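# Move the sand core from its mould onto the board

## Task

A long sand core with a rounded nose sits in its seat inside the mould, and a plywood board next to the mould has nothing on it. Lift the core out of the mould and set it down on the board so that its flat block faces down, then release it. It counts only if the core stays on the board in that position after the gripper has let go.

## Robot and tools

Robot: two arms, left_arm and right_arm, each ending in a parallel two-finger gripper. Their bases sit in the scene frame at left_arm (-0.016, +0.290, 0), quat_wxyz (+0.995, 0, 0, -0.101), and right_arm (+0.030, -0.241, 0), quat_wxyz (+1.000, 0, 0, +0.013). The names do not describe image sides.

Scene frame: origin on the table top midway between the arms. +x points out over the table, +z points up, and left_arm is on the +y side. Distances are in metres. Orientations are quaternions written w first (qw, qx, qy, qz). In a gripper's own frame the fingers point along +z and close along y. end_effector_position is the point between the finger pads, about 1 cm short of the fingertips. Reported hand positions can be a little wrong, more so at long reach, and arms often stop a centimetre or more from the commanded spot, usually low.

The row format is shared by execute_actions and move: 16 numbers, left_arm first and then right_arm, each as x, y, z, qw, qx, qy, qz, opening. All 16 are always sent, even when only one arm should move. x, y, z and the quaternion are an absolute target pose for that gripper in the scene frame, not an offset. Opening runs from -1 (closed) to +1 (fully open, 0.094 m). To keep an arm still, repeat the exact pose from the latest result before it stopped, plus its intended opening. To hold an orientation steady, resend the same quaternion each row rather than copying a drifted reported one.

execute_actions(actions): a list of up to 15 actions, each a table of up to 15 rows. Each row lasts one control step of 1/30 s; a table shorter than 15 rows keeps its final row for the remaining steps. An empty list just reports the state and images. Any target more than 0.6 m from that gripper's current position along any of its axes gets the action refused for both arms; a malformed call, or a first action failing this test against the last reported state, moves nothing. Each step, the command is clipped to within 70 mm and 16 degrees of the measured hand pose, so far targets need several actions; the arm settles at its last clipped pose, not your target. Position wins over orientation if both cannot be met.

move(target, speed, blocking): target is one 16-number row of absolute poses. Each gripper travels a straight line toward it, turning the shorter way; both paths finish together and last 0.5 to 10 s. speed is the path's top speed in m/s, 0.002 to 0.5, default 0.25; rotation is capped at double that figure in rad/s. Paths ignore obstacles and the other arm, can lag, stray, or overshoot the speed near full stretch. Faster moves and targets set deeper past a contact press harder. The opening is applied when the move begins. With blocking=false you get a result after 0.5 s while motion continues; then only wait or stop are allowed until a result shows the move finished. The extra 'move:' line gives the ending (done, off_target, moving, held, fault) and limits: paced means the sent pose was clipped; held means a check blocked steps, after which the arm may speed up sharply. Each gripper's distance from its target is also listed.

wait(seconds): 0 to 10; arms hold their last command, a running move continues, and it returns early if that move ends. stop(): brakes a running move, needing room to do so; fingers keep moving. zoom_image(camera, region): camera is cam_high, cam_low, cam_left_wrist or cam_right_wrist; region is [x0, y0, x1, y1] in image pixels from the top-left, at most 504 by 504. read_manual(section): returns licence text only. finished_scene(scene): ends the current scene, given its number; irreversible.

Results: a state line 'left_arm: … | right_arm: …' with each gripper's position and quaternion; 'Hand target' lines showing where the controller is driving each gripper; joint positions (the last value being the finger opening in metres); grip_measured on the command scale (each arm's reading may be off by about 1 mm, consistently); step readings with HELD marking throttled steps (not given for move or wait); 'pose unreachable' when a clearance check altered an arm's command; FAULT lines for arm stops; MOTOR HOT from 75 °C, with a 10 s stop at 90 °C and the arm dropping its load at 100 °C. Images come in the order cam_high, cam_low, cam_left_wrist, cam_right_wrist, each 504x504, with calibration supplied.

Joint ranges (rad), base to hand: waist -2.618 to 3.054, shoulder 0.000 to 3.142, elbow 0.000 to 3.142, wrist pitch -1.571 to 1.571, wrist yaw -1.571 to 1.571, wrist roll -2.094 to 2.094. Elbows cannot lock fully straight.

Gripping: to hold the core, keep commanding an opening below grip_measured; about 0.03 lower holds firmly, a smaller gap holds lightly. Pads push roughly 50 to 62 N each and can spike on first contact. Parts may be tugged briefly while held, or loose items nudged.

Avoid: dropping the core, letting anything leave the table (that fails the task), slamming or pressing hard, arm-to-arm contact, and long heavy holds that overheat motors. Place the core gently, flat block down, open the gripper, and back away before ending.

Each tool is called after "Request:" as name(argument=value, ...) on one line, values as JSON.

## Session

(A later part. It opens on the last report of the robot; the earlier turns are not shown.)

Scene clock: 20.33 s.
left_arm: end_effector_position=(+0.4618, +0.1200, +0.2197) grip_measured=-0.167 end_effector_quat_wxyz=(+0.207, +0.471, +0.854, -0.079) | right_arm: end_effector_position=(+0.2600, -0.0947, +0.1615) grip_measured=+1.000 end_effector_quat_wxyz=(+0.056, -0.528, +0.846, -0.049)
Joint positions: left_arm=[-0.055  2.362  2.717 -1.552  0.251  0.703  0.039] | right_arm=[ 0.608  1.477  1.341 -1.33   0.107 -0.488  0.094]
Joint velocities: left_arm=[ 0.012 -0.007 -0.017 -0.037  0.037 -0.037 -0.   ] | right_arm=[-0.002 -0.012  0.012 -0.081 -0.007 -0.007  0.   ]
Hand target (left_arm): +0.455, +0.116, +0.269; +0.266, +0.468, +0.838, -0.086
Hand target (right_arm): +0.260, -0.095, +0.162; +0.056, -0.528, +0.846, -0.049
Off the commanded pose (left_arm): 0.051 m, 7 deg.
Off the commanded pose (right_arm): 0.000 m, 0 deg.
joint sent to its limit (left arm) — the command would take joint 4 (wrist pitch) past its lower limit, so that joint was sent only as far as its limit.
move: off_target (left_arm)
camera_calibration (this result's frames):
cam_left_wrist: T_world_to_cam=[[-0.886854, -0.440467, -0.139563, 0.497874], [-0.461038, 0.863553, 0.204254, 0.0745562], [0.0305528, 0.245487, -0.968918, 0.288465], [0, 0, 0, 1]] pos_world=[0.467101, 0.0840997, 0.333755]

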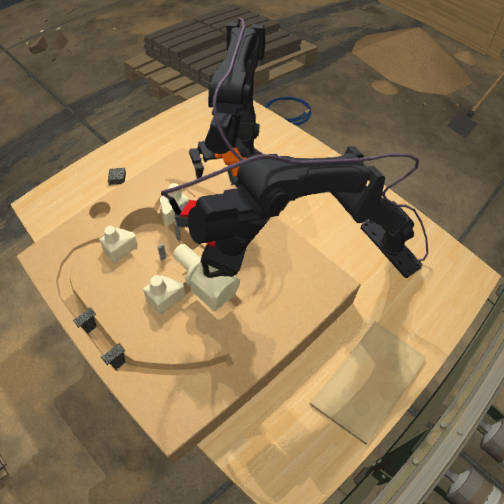

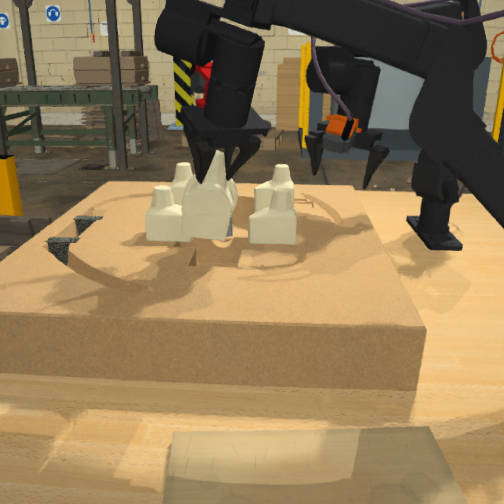

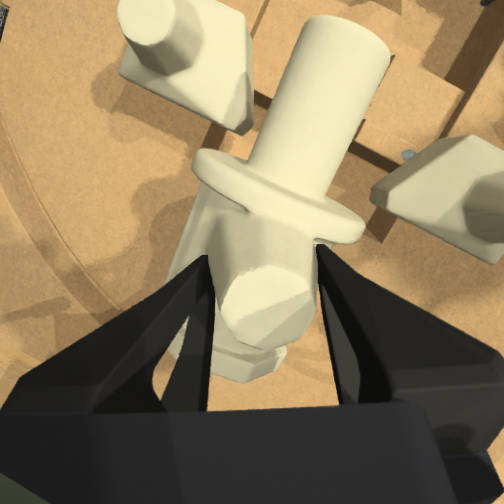

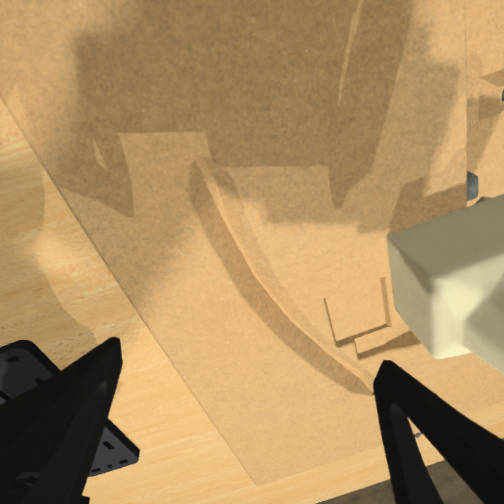

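Request:
move(target=[0.43,0.27,0.27,0.16,0.488,0.851,-0.106,-0.22,0.26,-0.0947,0.1615,0.056,-0.528,0.846,-0.049,1], speed=0.12)

Request:
move(target=[0.32,0.474,0.25,0.185,-0.259,0.947,0.036,-0.22,0.26,-0.0947,0.1615,0.056,-0.528,0.846,-0.049,1], speed=0.2)

Request:
move(target=[0.32,0.474,0.15,0.185,-0.259,0.947,0.036,-0.22,0.26,-0.0947,0.1615,0.056,-0.528,0.846,-0.049,1], speed=0.08)

Scene clock: 22.87 s.
left_arm: end_effector_position=(+0.4352, +0.2849, +0.2347) grip_measured=-0.167 end_effector_quat_wxyz=(+0.196, +0.459, +0.865, -0.044) | right_arm: end_effector_position=(+0.2600, -0.0947, +0.1615) grip_measured=+1.000 end_effector_quat_wxyz=(+0.056, -0.528, +0.846, -0.049)
Joint positions: left_arm=[ 0.3    2.128  2.398 -1.552  0.288  1.033  0.039] | right_arm=[ 0.608  1.477  1.341 -1.33   0.107 -0.488  0.094]
Joint velocities: left_arm=[-0.022  0.002 -0.007 -0.022 -0.007  0.037 -0.   ] | right_arm=[-0.007 -0.012 -0.002  0.066 -0.007 -0.022  0.   ]
Hand target (left_arm): +0.428, +0.271, +0.268; +0.242, +0.471, +0.847, -0.051
Hand target (right_arm): +0.260, -0.095, +0.162; +0.056, -0.528, +0.846, -0.049
Off the commanded pose (left_arm): 0.039 m, 9 deg.
Off the commanded pose (right_arm): 0.000 m, 0 deg.
joint sent to its limit (left arm) — the command would take joint 4 (wrist pitch) past its lower limit, so that joint was sent only as far as its limit.
move: off_target (left_arm)
camera_calibration (this result's frames):
cam_left_wrist: T_world_to_cam=[[-0.866025, -0.467215, -0.178074, 0.556567], [-0.499275, 0.827246, 0.257659, -0.068805], [0.0269285, 0.312047, -0.949685, 0.241471], [0, 0, 0, 1]] pos_world=[0.441146, 0.241605, 0.346159]

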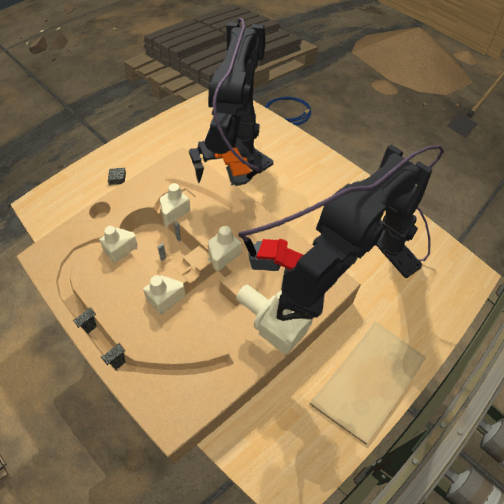

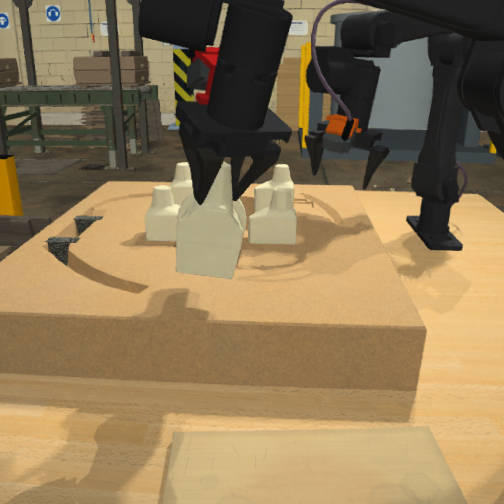

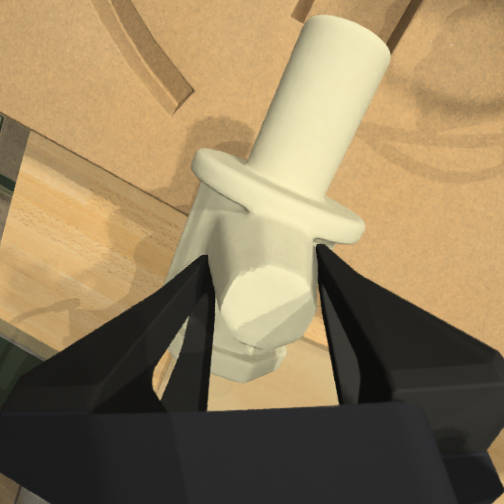

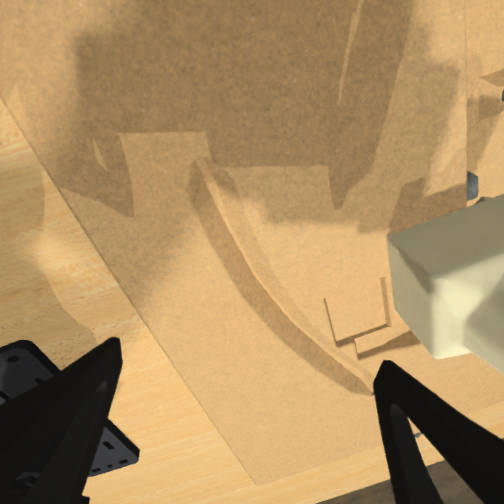

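Scene clock: 27.07 s.
left_arm: end_effector_position=(+0.3131, +0.4680, +0.2180) grip_measured=-0.168 end_effector_quat_wxyz=(+0.126, -0.252, +0.959, +0.025) | right_arm: end_effector_position=(+0.2600, -0.0947, +0.1615) grip_measured=+1.000 end_effector_quat_wxyz=(+0.056, -0.528, +0.846, -0.049)
Joint positions: left_arm=[ 0.7    1.769  1.855 -1.4    0.011 -0.017  0.039] | right_arm=[ 0.608  1.477  1.341 -1.33   0.107 -0.488  0.094]
Joint velocities: left_arm=[-0.022  0.012 -0.012  0.037 -0.022  0.037  0.   ] | right_arm=[-0.027 -0.017 -0.007  0.037 -0.066 -0.007  0.   ]
Hand target (left_arm): +0.317, +0.474, +0.250; +0.183, -0.258, +0.948, +0.043
Hand target (right_arm): +0.260, -0.095, +0.162; +0.056, -0.528, +0.846, -0.049
Off the commanded pose (left_arm): 0.033 m, 7 deg.
Off the commanded pose (right_arm): 0.000 m, 0 deg.
move: off_target (left_arm)
camera_calibration (this result's frames):
cam_left_wrist: T_world_to_cam=[[0.373905, -0.926445, -0.0435197, 0.330787], [-0.853205, -0.361986, 0.375509, 0.364843], [-0.363642, -0.103273, -0.925796, 0.483157], [0, 0, 0, 1]] pos_world=[0.363299, 0.488421, 0.324698]

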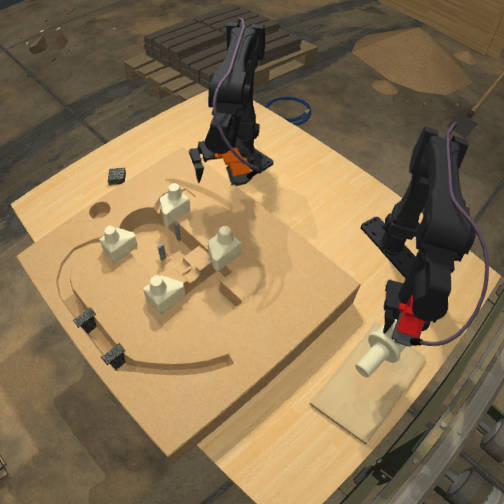

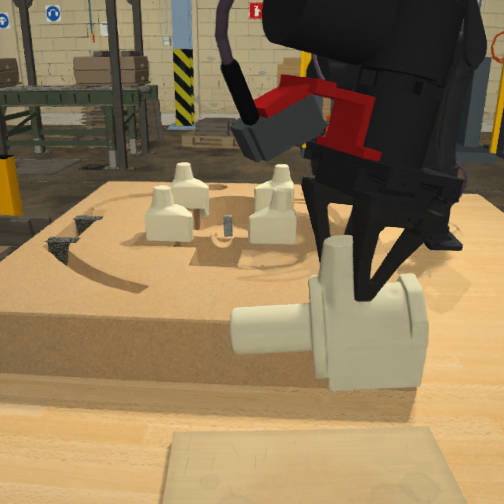

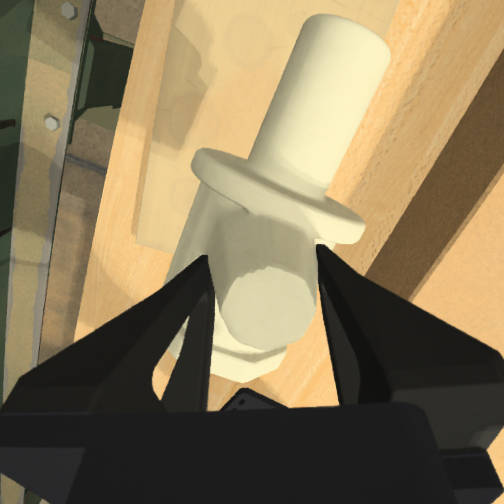

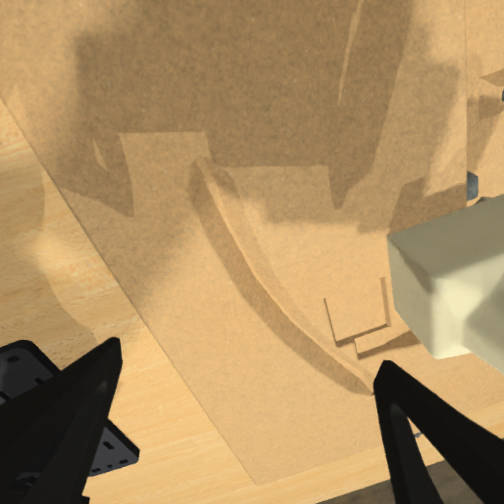

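Scene clock: 28.60 s.
left_arm: end_effector_position=(+0.3043, +0.4632, +0.1218) grip_measured=-0.168 end_effector_quat_wxyz=(+0.119, -0.254, +0.960, +0.023) | right_arm: end_effector_position=(+0.2600, -0.0947, +0.1615) grip_measured=+1.000 end_effector_quat_wxyz=(+0.056, -0.528, +0.846, -0.049)
Joint positions: left_arm=[ 0.7    1.695  1.385 -1.018  0.011 -0.02   0.039] | right_arm=[ 0.608  1.477  1.341 -1.33   0.107 -0.488  0.094]
Joint velocities: left_arm=[-0.002 -0.037 -0.017  0.007  0.037 -0.051 -0.   ] | right_arm=[ 0.002  0.012  0.002 -0.095 -0.066  0.007  0.   ]
Hand target (left_arm): +0.319, +0.474, +0.152; +0.184, -0.259, +0.947, +0.036
Hand target (right_arm): +0.260, -0.095, +0.162; +0.056, -0.528, +0.846, -0.049
Off the commanded pose (left_arm): 0.034 m, 8 deg.
Off the commanded pose (right_arm): 0.000 m, 0 deg.
move: off_target (left_arm)
camera_calibration (this result's frames):
cam_left_wrist: T_world_to_cam=[[0.376133, -0.925651, -0.0411706, 0.32412], [-0.847526, -0.361665, 0.388457, 0.388187], [-0.374465, -0.111218, -0.920547, 0.396783], [0, 0, 0, 1]] pos_world=[0.355668, 0.484545, 0.227808]

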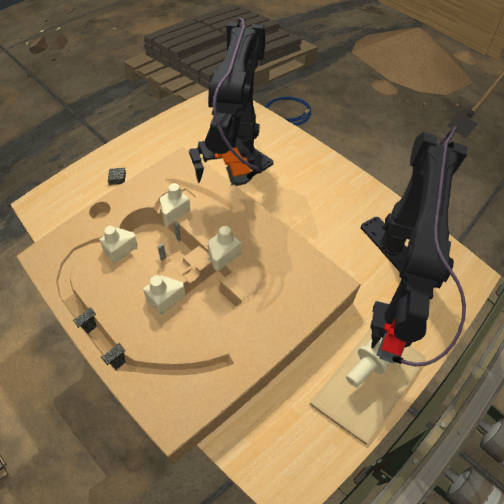

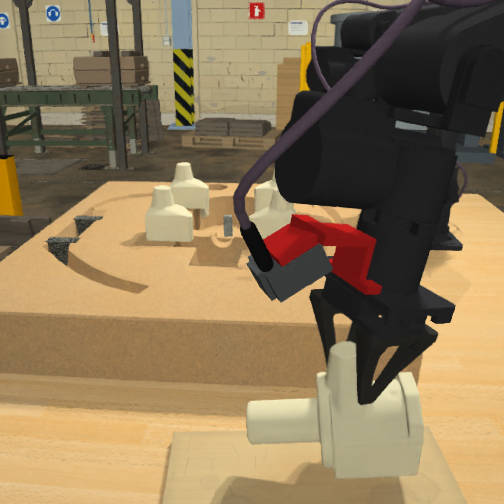

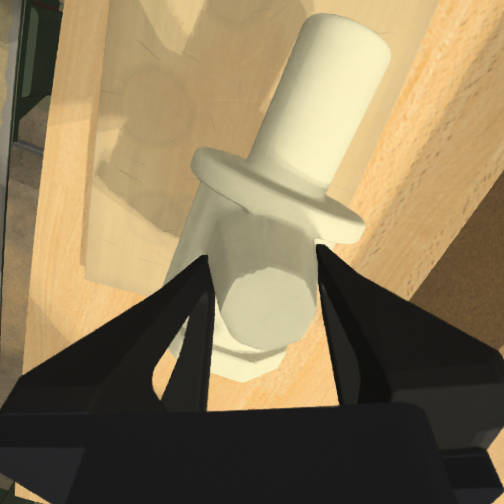

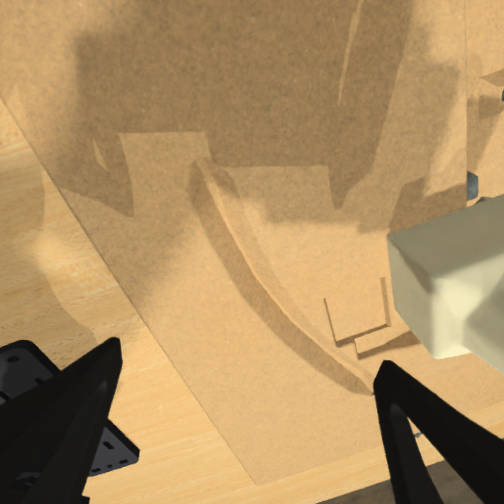

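Shift +x,+y, compensate tilt, lower.

Request:
move(target=[0.36,0.5,0.15,0.235,-0.257,0.936,0.048,-0.22,0.26,-0.0947,0.1615,0.056,-0.528,0.846,-0.049,1], speed=0.06)

Request:
move(target=[0.36,0.5,0.115,0.235,-0.257,0.936,0.048,-0.22,0.26,-0.0947,0.1615,0.056,-0.528,0.846,-0.049,1], speed=0.025)

Scene clock: 31.27 s.
left_arm: end_effector_position=(+0.3280, +0.4807, +0.1170) grip_measured=-0.168 end_effector_quat_wxyz=(+0.156, -0.257, +0.953, +0.033) | right_arm: end_effector_position=(+0.2600, -0.0947, +0.1615) grip_measured=+1.000 end_effector_quat_wxyz=(+0.056, -0.528, +0.846, -0.049)
Joint positions: left_arm=[ 0.71   1.739  1.395 -0.907  0.011 -0.02   0.039] | right_arm=[ 0.608  1.477  1.341 -1.33   0.107 -0.488  0.094]
Joint velocities: left_arm=[-0.002 -0.012 -0.002 -0.022 -0.037  0.007  0.   ] | right_arm=[ 0.002  0.012 -0.007  0.051 -0.007 -0.037  0.   ]
Hand target (left_arm): +0.355, +0.498, +0.155; +0.234, -0.257, +0.936, +0.049
Hand target (right_arm): +0.260, -0.095, +0.162; +0.056, -0.528, +0.846, -0.049
Off the commanded pose (left_arm): 0.050 m, 9 deg.
Off the commanded pose (right_arm): 0.000 m, 0 deg.
move: off_target (left_arm)
camera_calibration (this result's frames):
cam_left_wrist: T_world_to_cam=[[0.388722, -0.920013, -0.0497098, 0.325367], [-0.867603, -0.383669, 0.316327, 0.442118], [-0.310097, -0.0798346, -0.947347, 0.370047], [0, 0, 0, 1]] pos_world=[0.371856, 0.498511, 0.226883]

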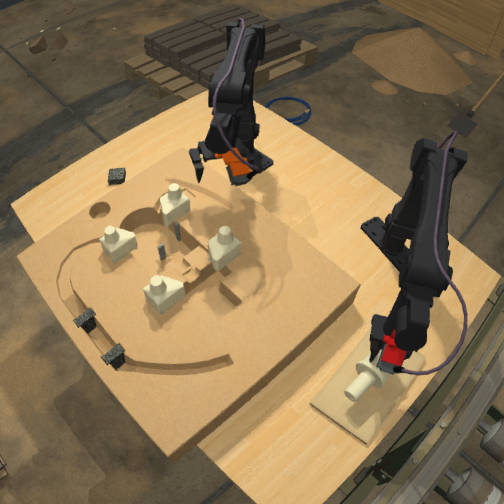

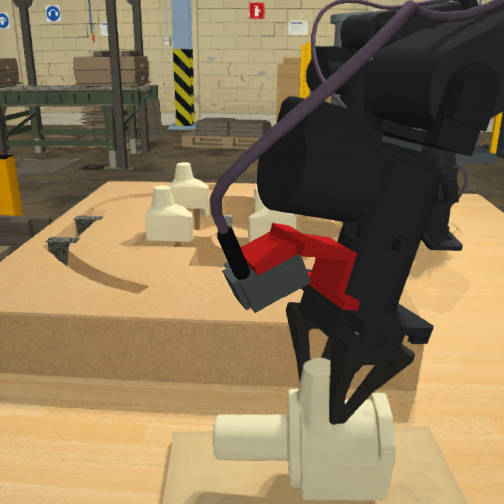

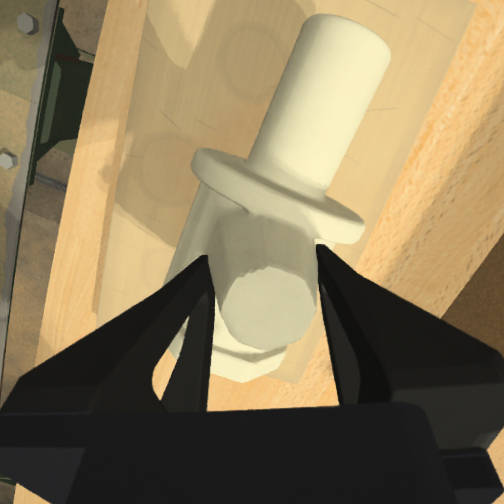

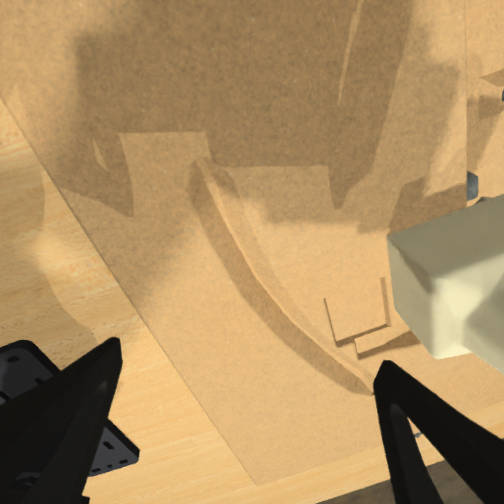

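Scene clock: 35.13 s.
left_arm: end_effector_position=(+0.3372, +0.4853, +0.1049) grip_measured=-0.168 end_effector_quat_wxyz=(+0.180, -0.256, +0.949, +0.037) | right_arm: end_effector_position=(+0.2600, -0.0947, +0.1615) grip_measured=+1.000 end_effector_quat_wxyz=(+0.056, -0.528, +0.846, -0.049)
Joint positions: left_arm=[ 0.711  1.742  1.334 -0.793  0.016 -0.02   0.039] | right_arm=[ 0.608  1.477  1.341 -1.33   0.107 -0.488  0.094]
Joint velocities: left_arm=[-0.007 -0.007  0.007 -0.11  -0.037  0.051 -0.001] | right_arm=[ 0.012 -0.002  0.007 -0.007  0.022  0.022  0.   ]
Hand target (left_arm): +0.358, +0.499, +0.118; +0.234, -0.257, +0.936, +0.048
Hand target (right_arm): +0.260, -0.095, +0.162; +0.056, -0.528, +0.846, -0.049
Off the commanded pose (left_arm): 0.029 m, 7 deg.
Off the commanded pose (right_arm): 0.000 m, 0 deg.
move: off_target (left_arm)
camera_calibration (this result's frames):
cam_left_wrist: T_world_to_cam=[[0.390727, -0.919151, -0.0499429, 0.324325], [-0.881122, -0.389159, 0.268662, 0.467932], [-0.266377, -0.0609676, -0.961939, 0.33945], [0, 0, 0, 1]] pos_world=[0.376004, 0.500899, 0.217012]

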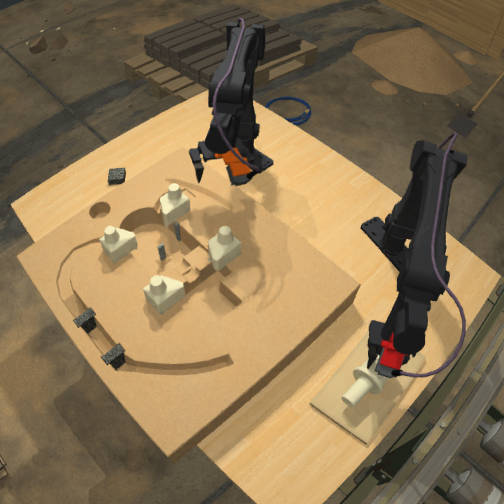

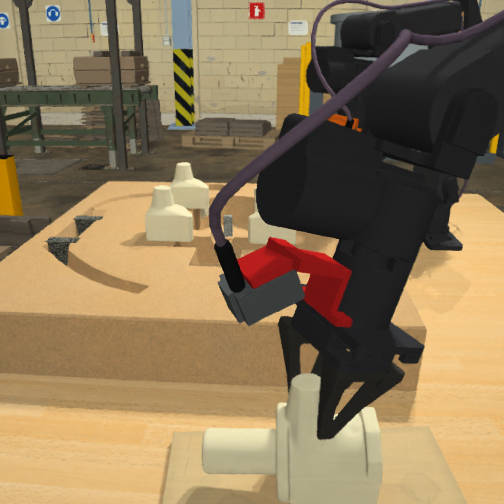

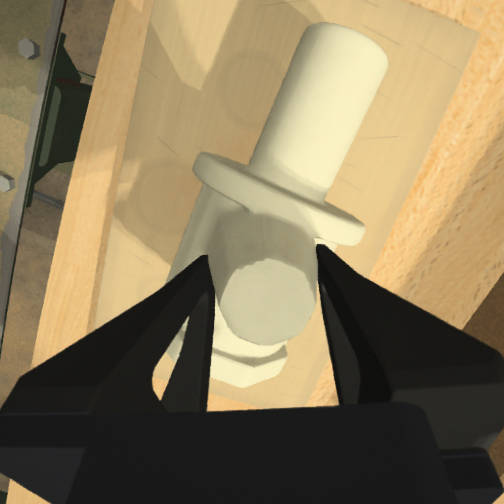

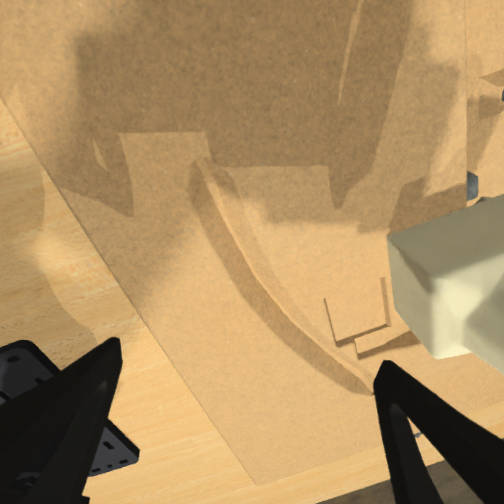

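Landed.

Request:
move(target=[0.337,0.485,0.11,0.18,-0.256,0.949,0.037,0.3,0.26,-0.0947,0.1615,0.056,-0.528,0.846,-0.049,1], speed=0.05)

Request:
move(target=[0.33,0.48,0.19,0.18,-0.256,0.949,0.037,0.3,0.26,-0.0947,0.1615,0.056,-0.528,0.846,-0.049,1], speed=0.15)

Request:
finished_scene(scene=1)

Scene clock: 36.20 s.
left_arm: end_effector_position=(+0.3350, +0.4845, +0.1040) grip_measured=+0.298 end_effector_quat_wxyz=(+0.175, -0.256, +0.950, +0.037) | right_arm: end_effector_position=(+0.2600, -0.0947, +0.1615) grip_measured=+1.000 end_effector_quat_wxyz=(+0.056, -0.528, +0.846, -0.049)
Joint positions: left_arm=[ 0.711  1.742  1.334 -0.803  0.014 -0.02   0.061] | right_arm=[ 0.608  1.477  1.341 -1.33   0.107 -0.488  0.094]
Joint velocities: left_arm=[ 0.007  0.002 -0.012  0.051  0.066 -0.037  0.   ] | right_arm=[-0.002 -0.002  0.012  0.081 -0.007 -0.007  0.   ]
Hand target (left_arm): +0.337, +0.485, +0.110; +0.180, -0.256, +0.949, +0.037
Hand target (right_arm): +0.260, -0.095, +0.162; +0.056, -0.528, +0.846, -0.049
Off the commanded pose (left_arm): 0.006 m, 1 deg.
Off the commanded pose (right_arm): 0.000 m, 0 deg.
move: done
camera_calibration (this result's frames):
cam_left_wrist: T_world_to_cam=[[0.390987, -0.918982, -0.0510023, 0.32438], [-0.878151, -0.389064, 0.278352, 0.463876], [-0.275644, -0.0640444, -0.959124, 0.342268], [0, 0, 0, 1]] pos_world=[0.374869, 0.500497, 0.215701]

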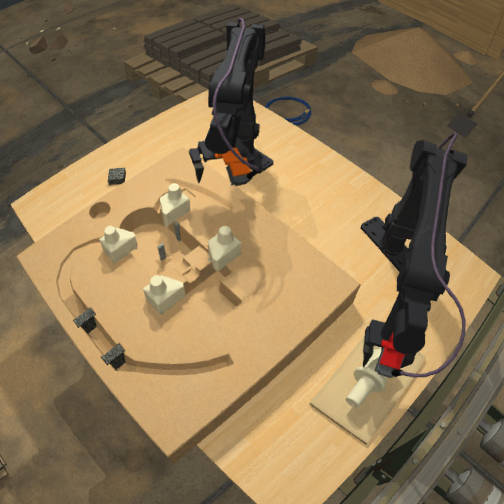

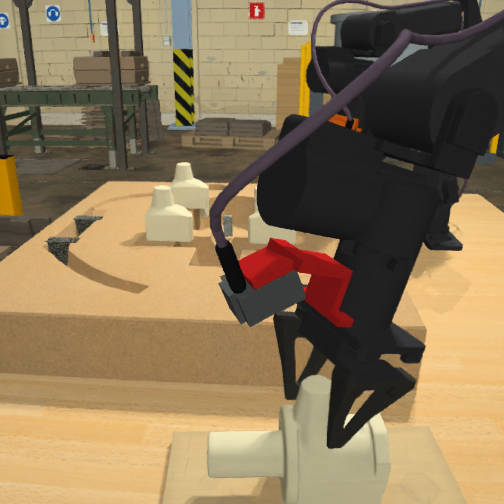

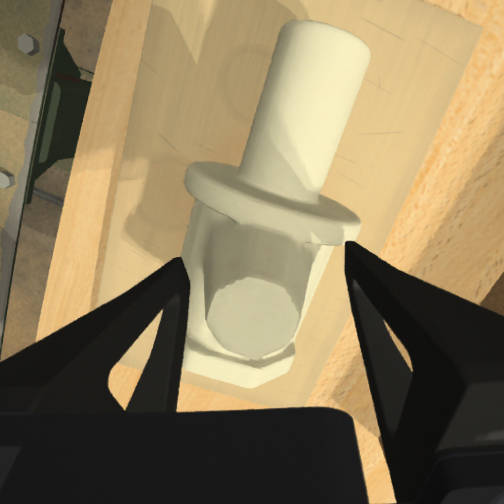

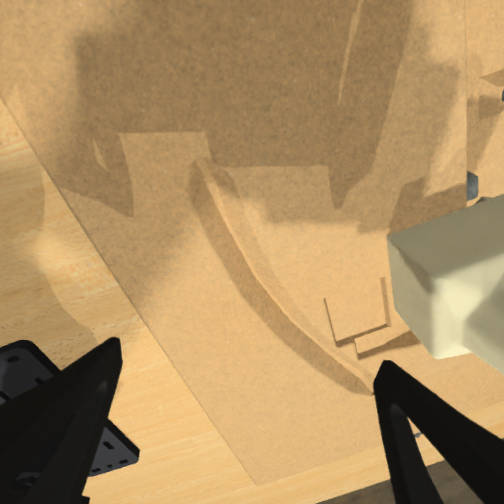

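Scene clock: 37.47 s.
left_arm: end_effector_position=(+0.3263, +0.4796, +0.1745) grip_measured=+0.298 end_effector_quat_wxyz=(+0.163, -0.257, +0.952, +0.034) | right_arm: end_effector_position=(+0.2600, -0.0947, +0.1615) grip_measured=+1.000 end_effector_quat_wxyz=(+0.056, -0.528, +0.846, -0.049)
Joint positions: left_arm=[ 0.711  1.72   1.597 -1.114  0.014 -0.02   0.061] | right_arm=[ 0.608  1.477  1.341 -1.33   0.107 -0.488  0.094]
Joint velocities: left_arm=[-0.022 -0.012 -0.002  0.022  0.066 -0.022  0.   ] | right_arm=[-0.017  0.007  0.012 -0.022 -0.007 -0.037  0.   ]
Hand target (left_arm): +0.328, +0.479, +0.190; +0.180, -0.256, +0.949, +0.037
Hand target (right_arm): +0.260, -0.095, +0.162; +0.056, -0.528, +0.846, -0.049
Off the commanded pose (left_arm): 0.016 m, 2 deg.
Off the commanded pose (right_arm): 0.000 m, 0 deg.
move: off_target (left_arm)
camera_calibration (this result's frames):
cam_left_wrist: T_world_to_cam=[[0.38988, -0.919601, -0.0482483, 0.32708], [-0.871669, -0.38544, 0.302702, 0.426565], [-0.296962, -0.0759609, -0.951863, 0.418565], [0, 0, 0, 1]] pos_world=[0.3686, 0.496993, 0.285076]

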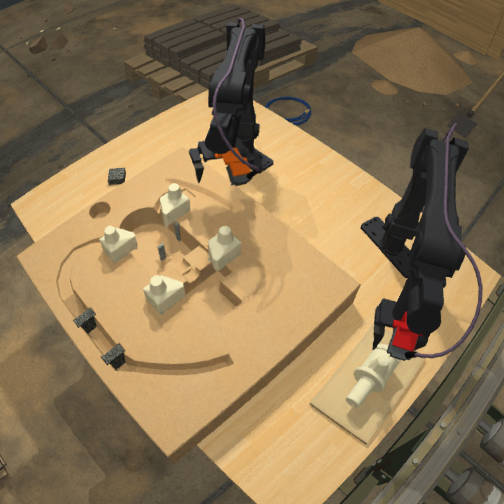

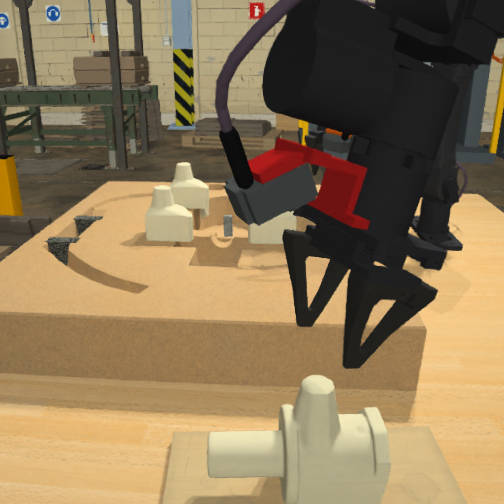

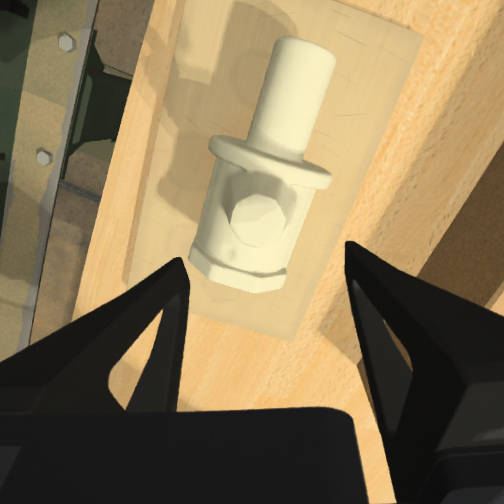

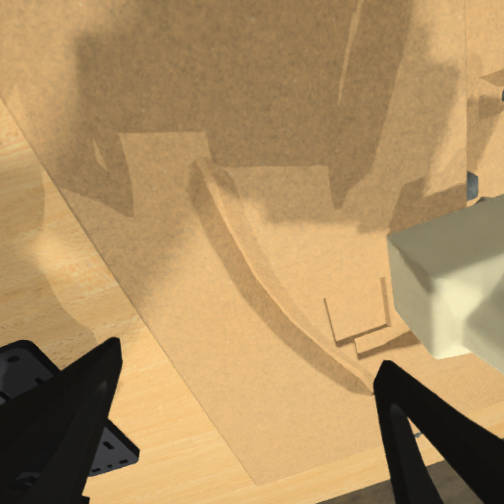

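The scene is finished: the task was done.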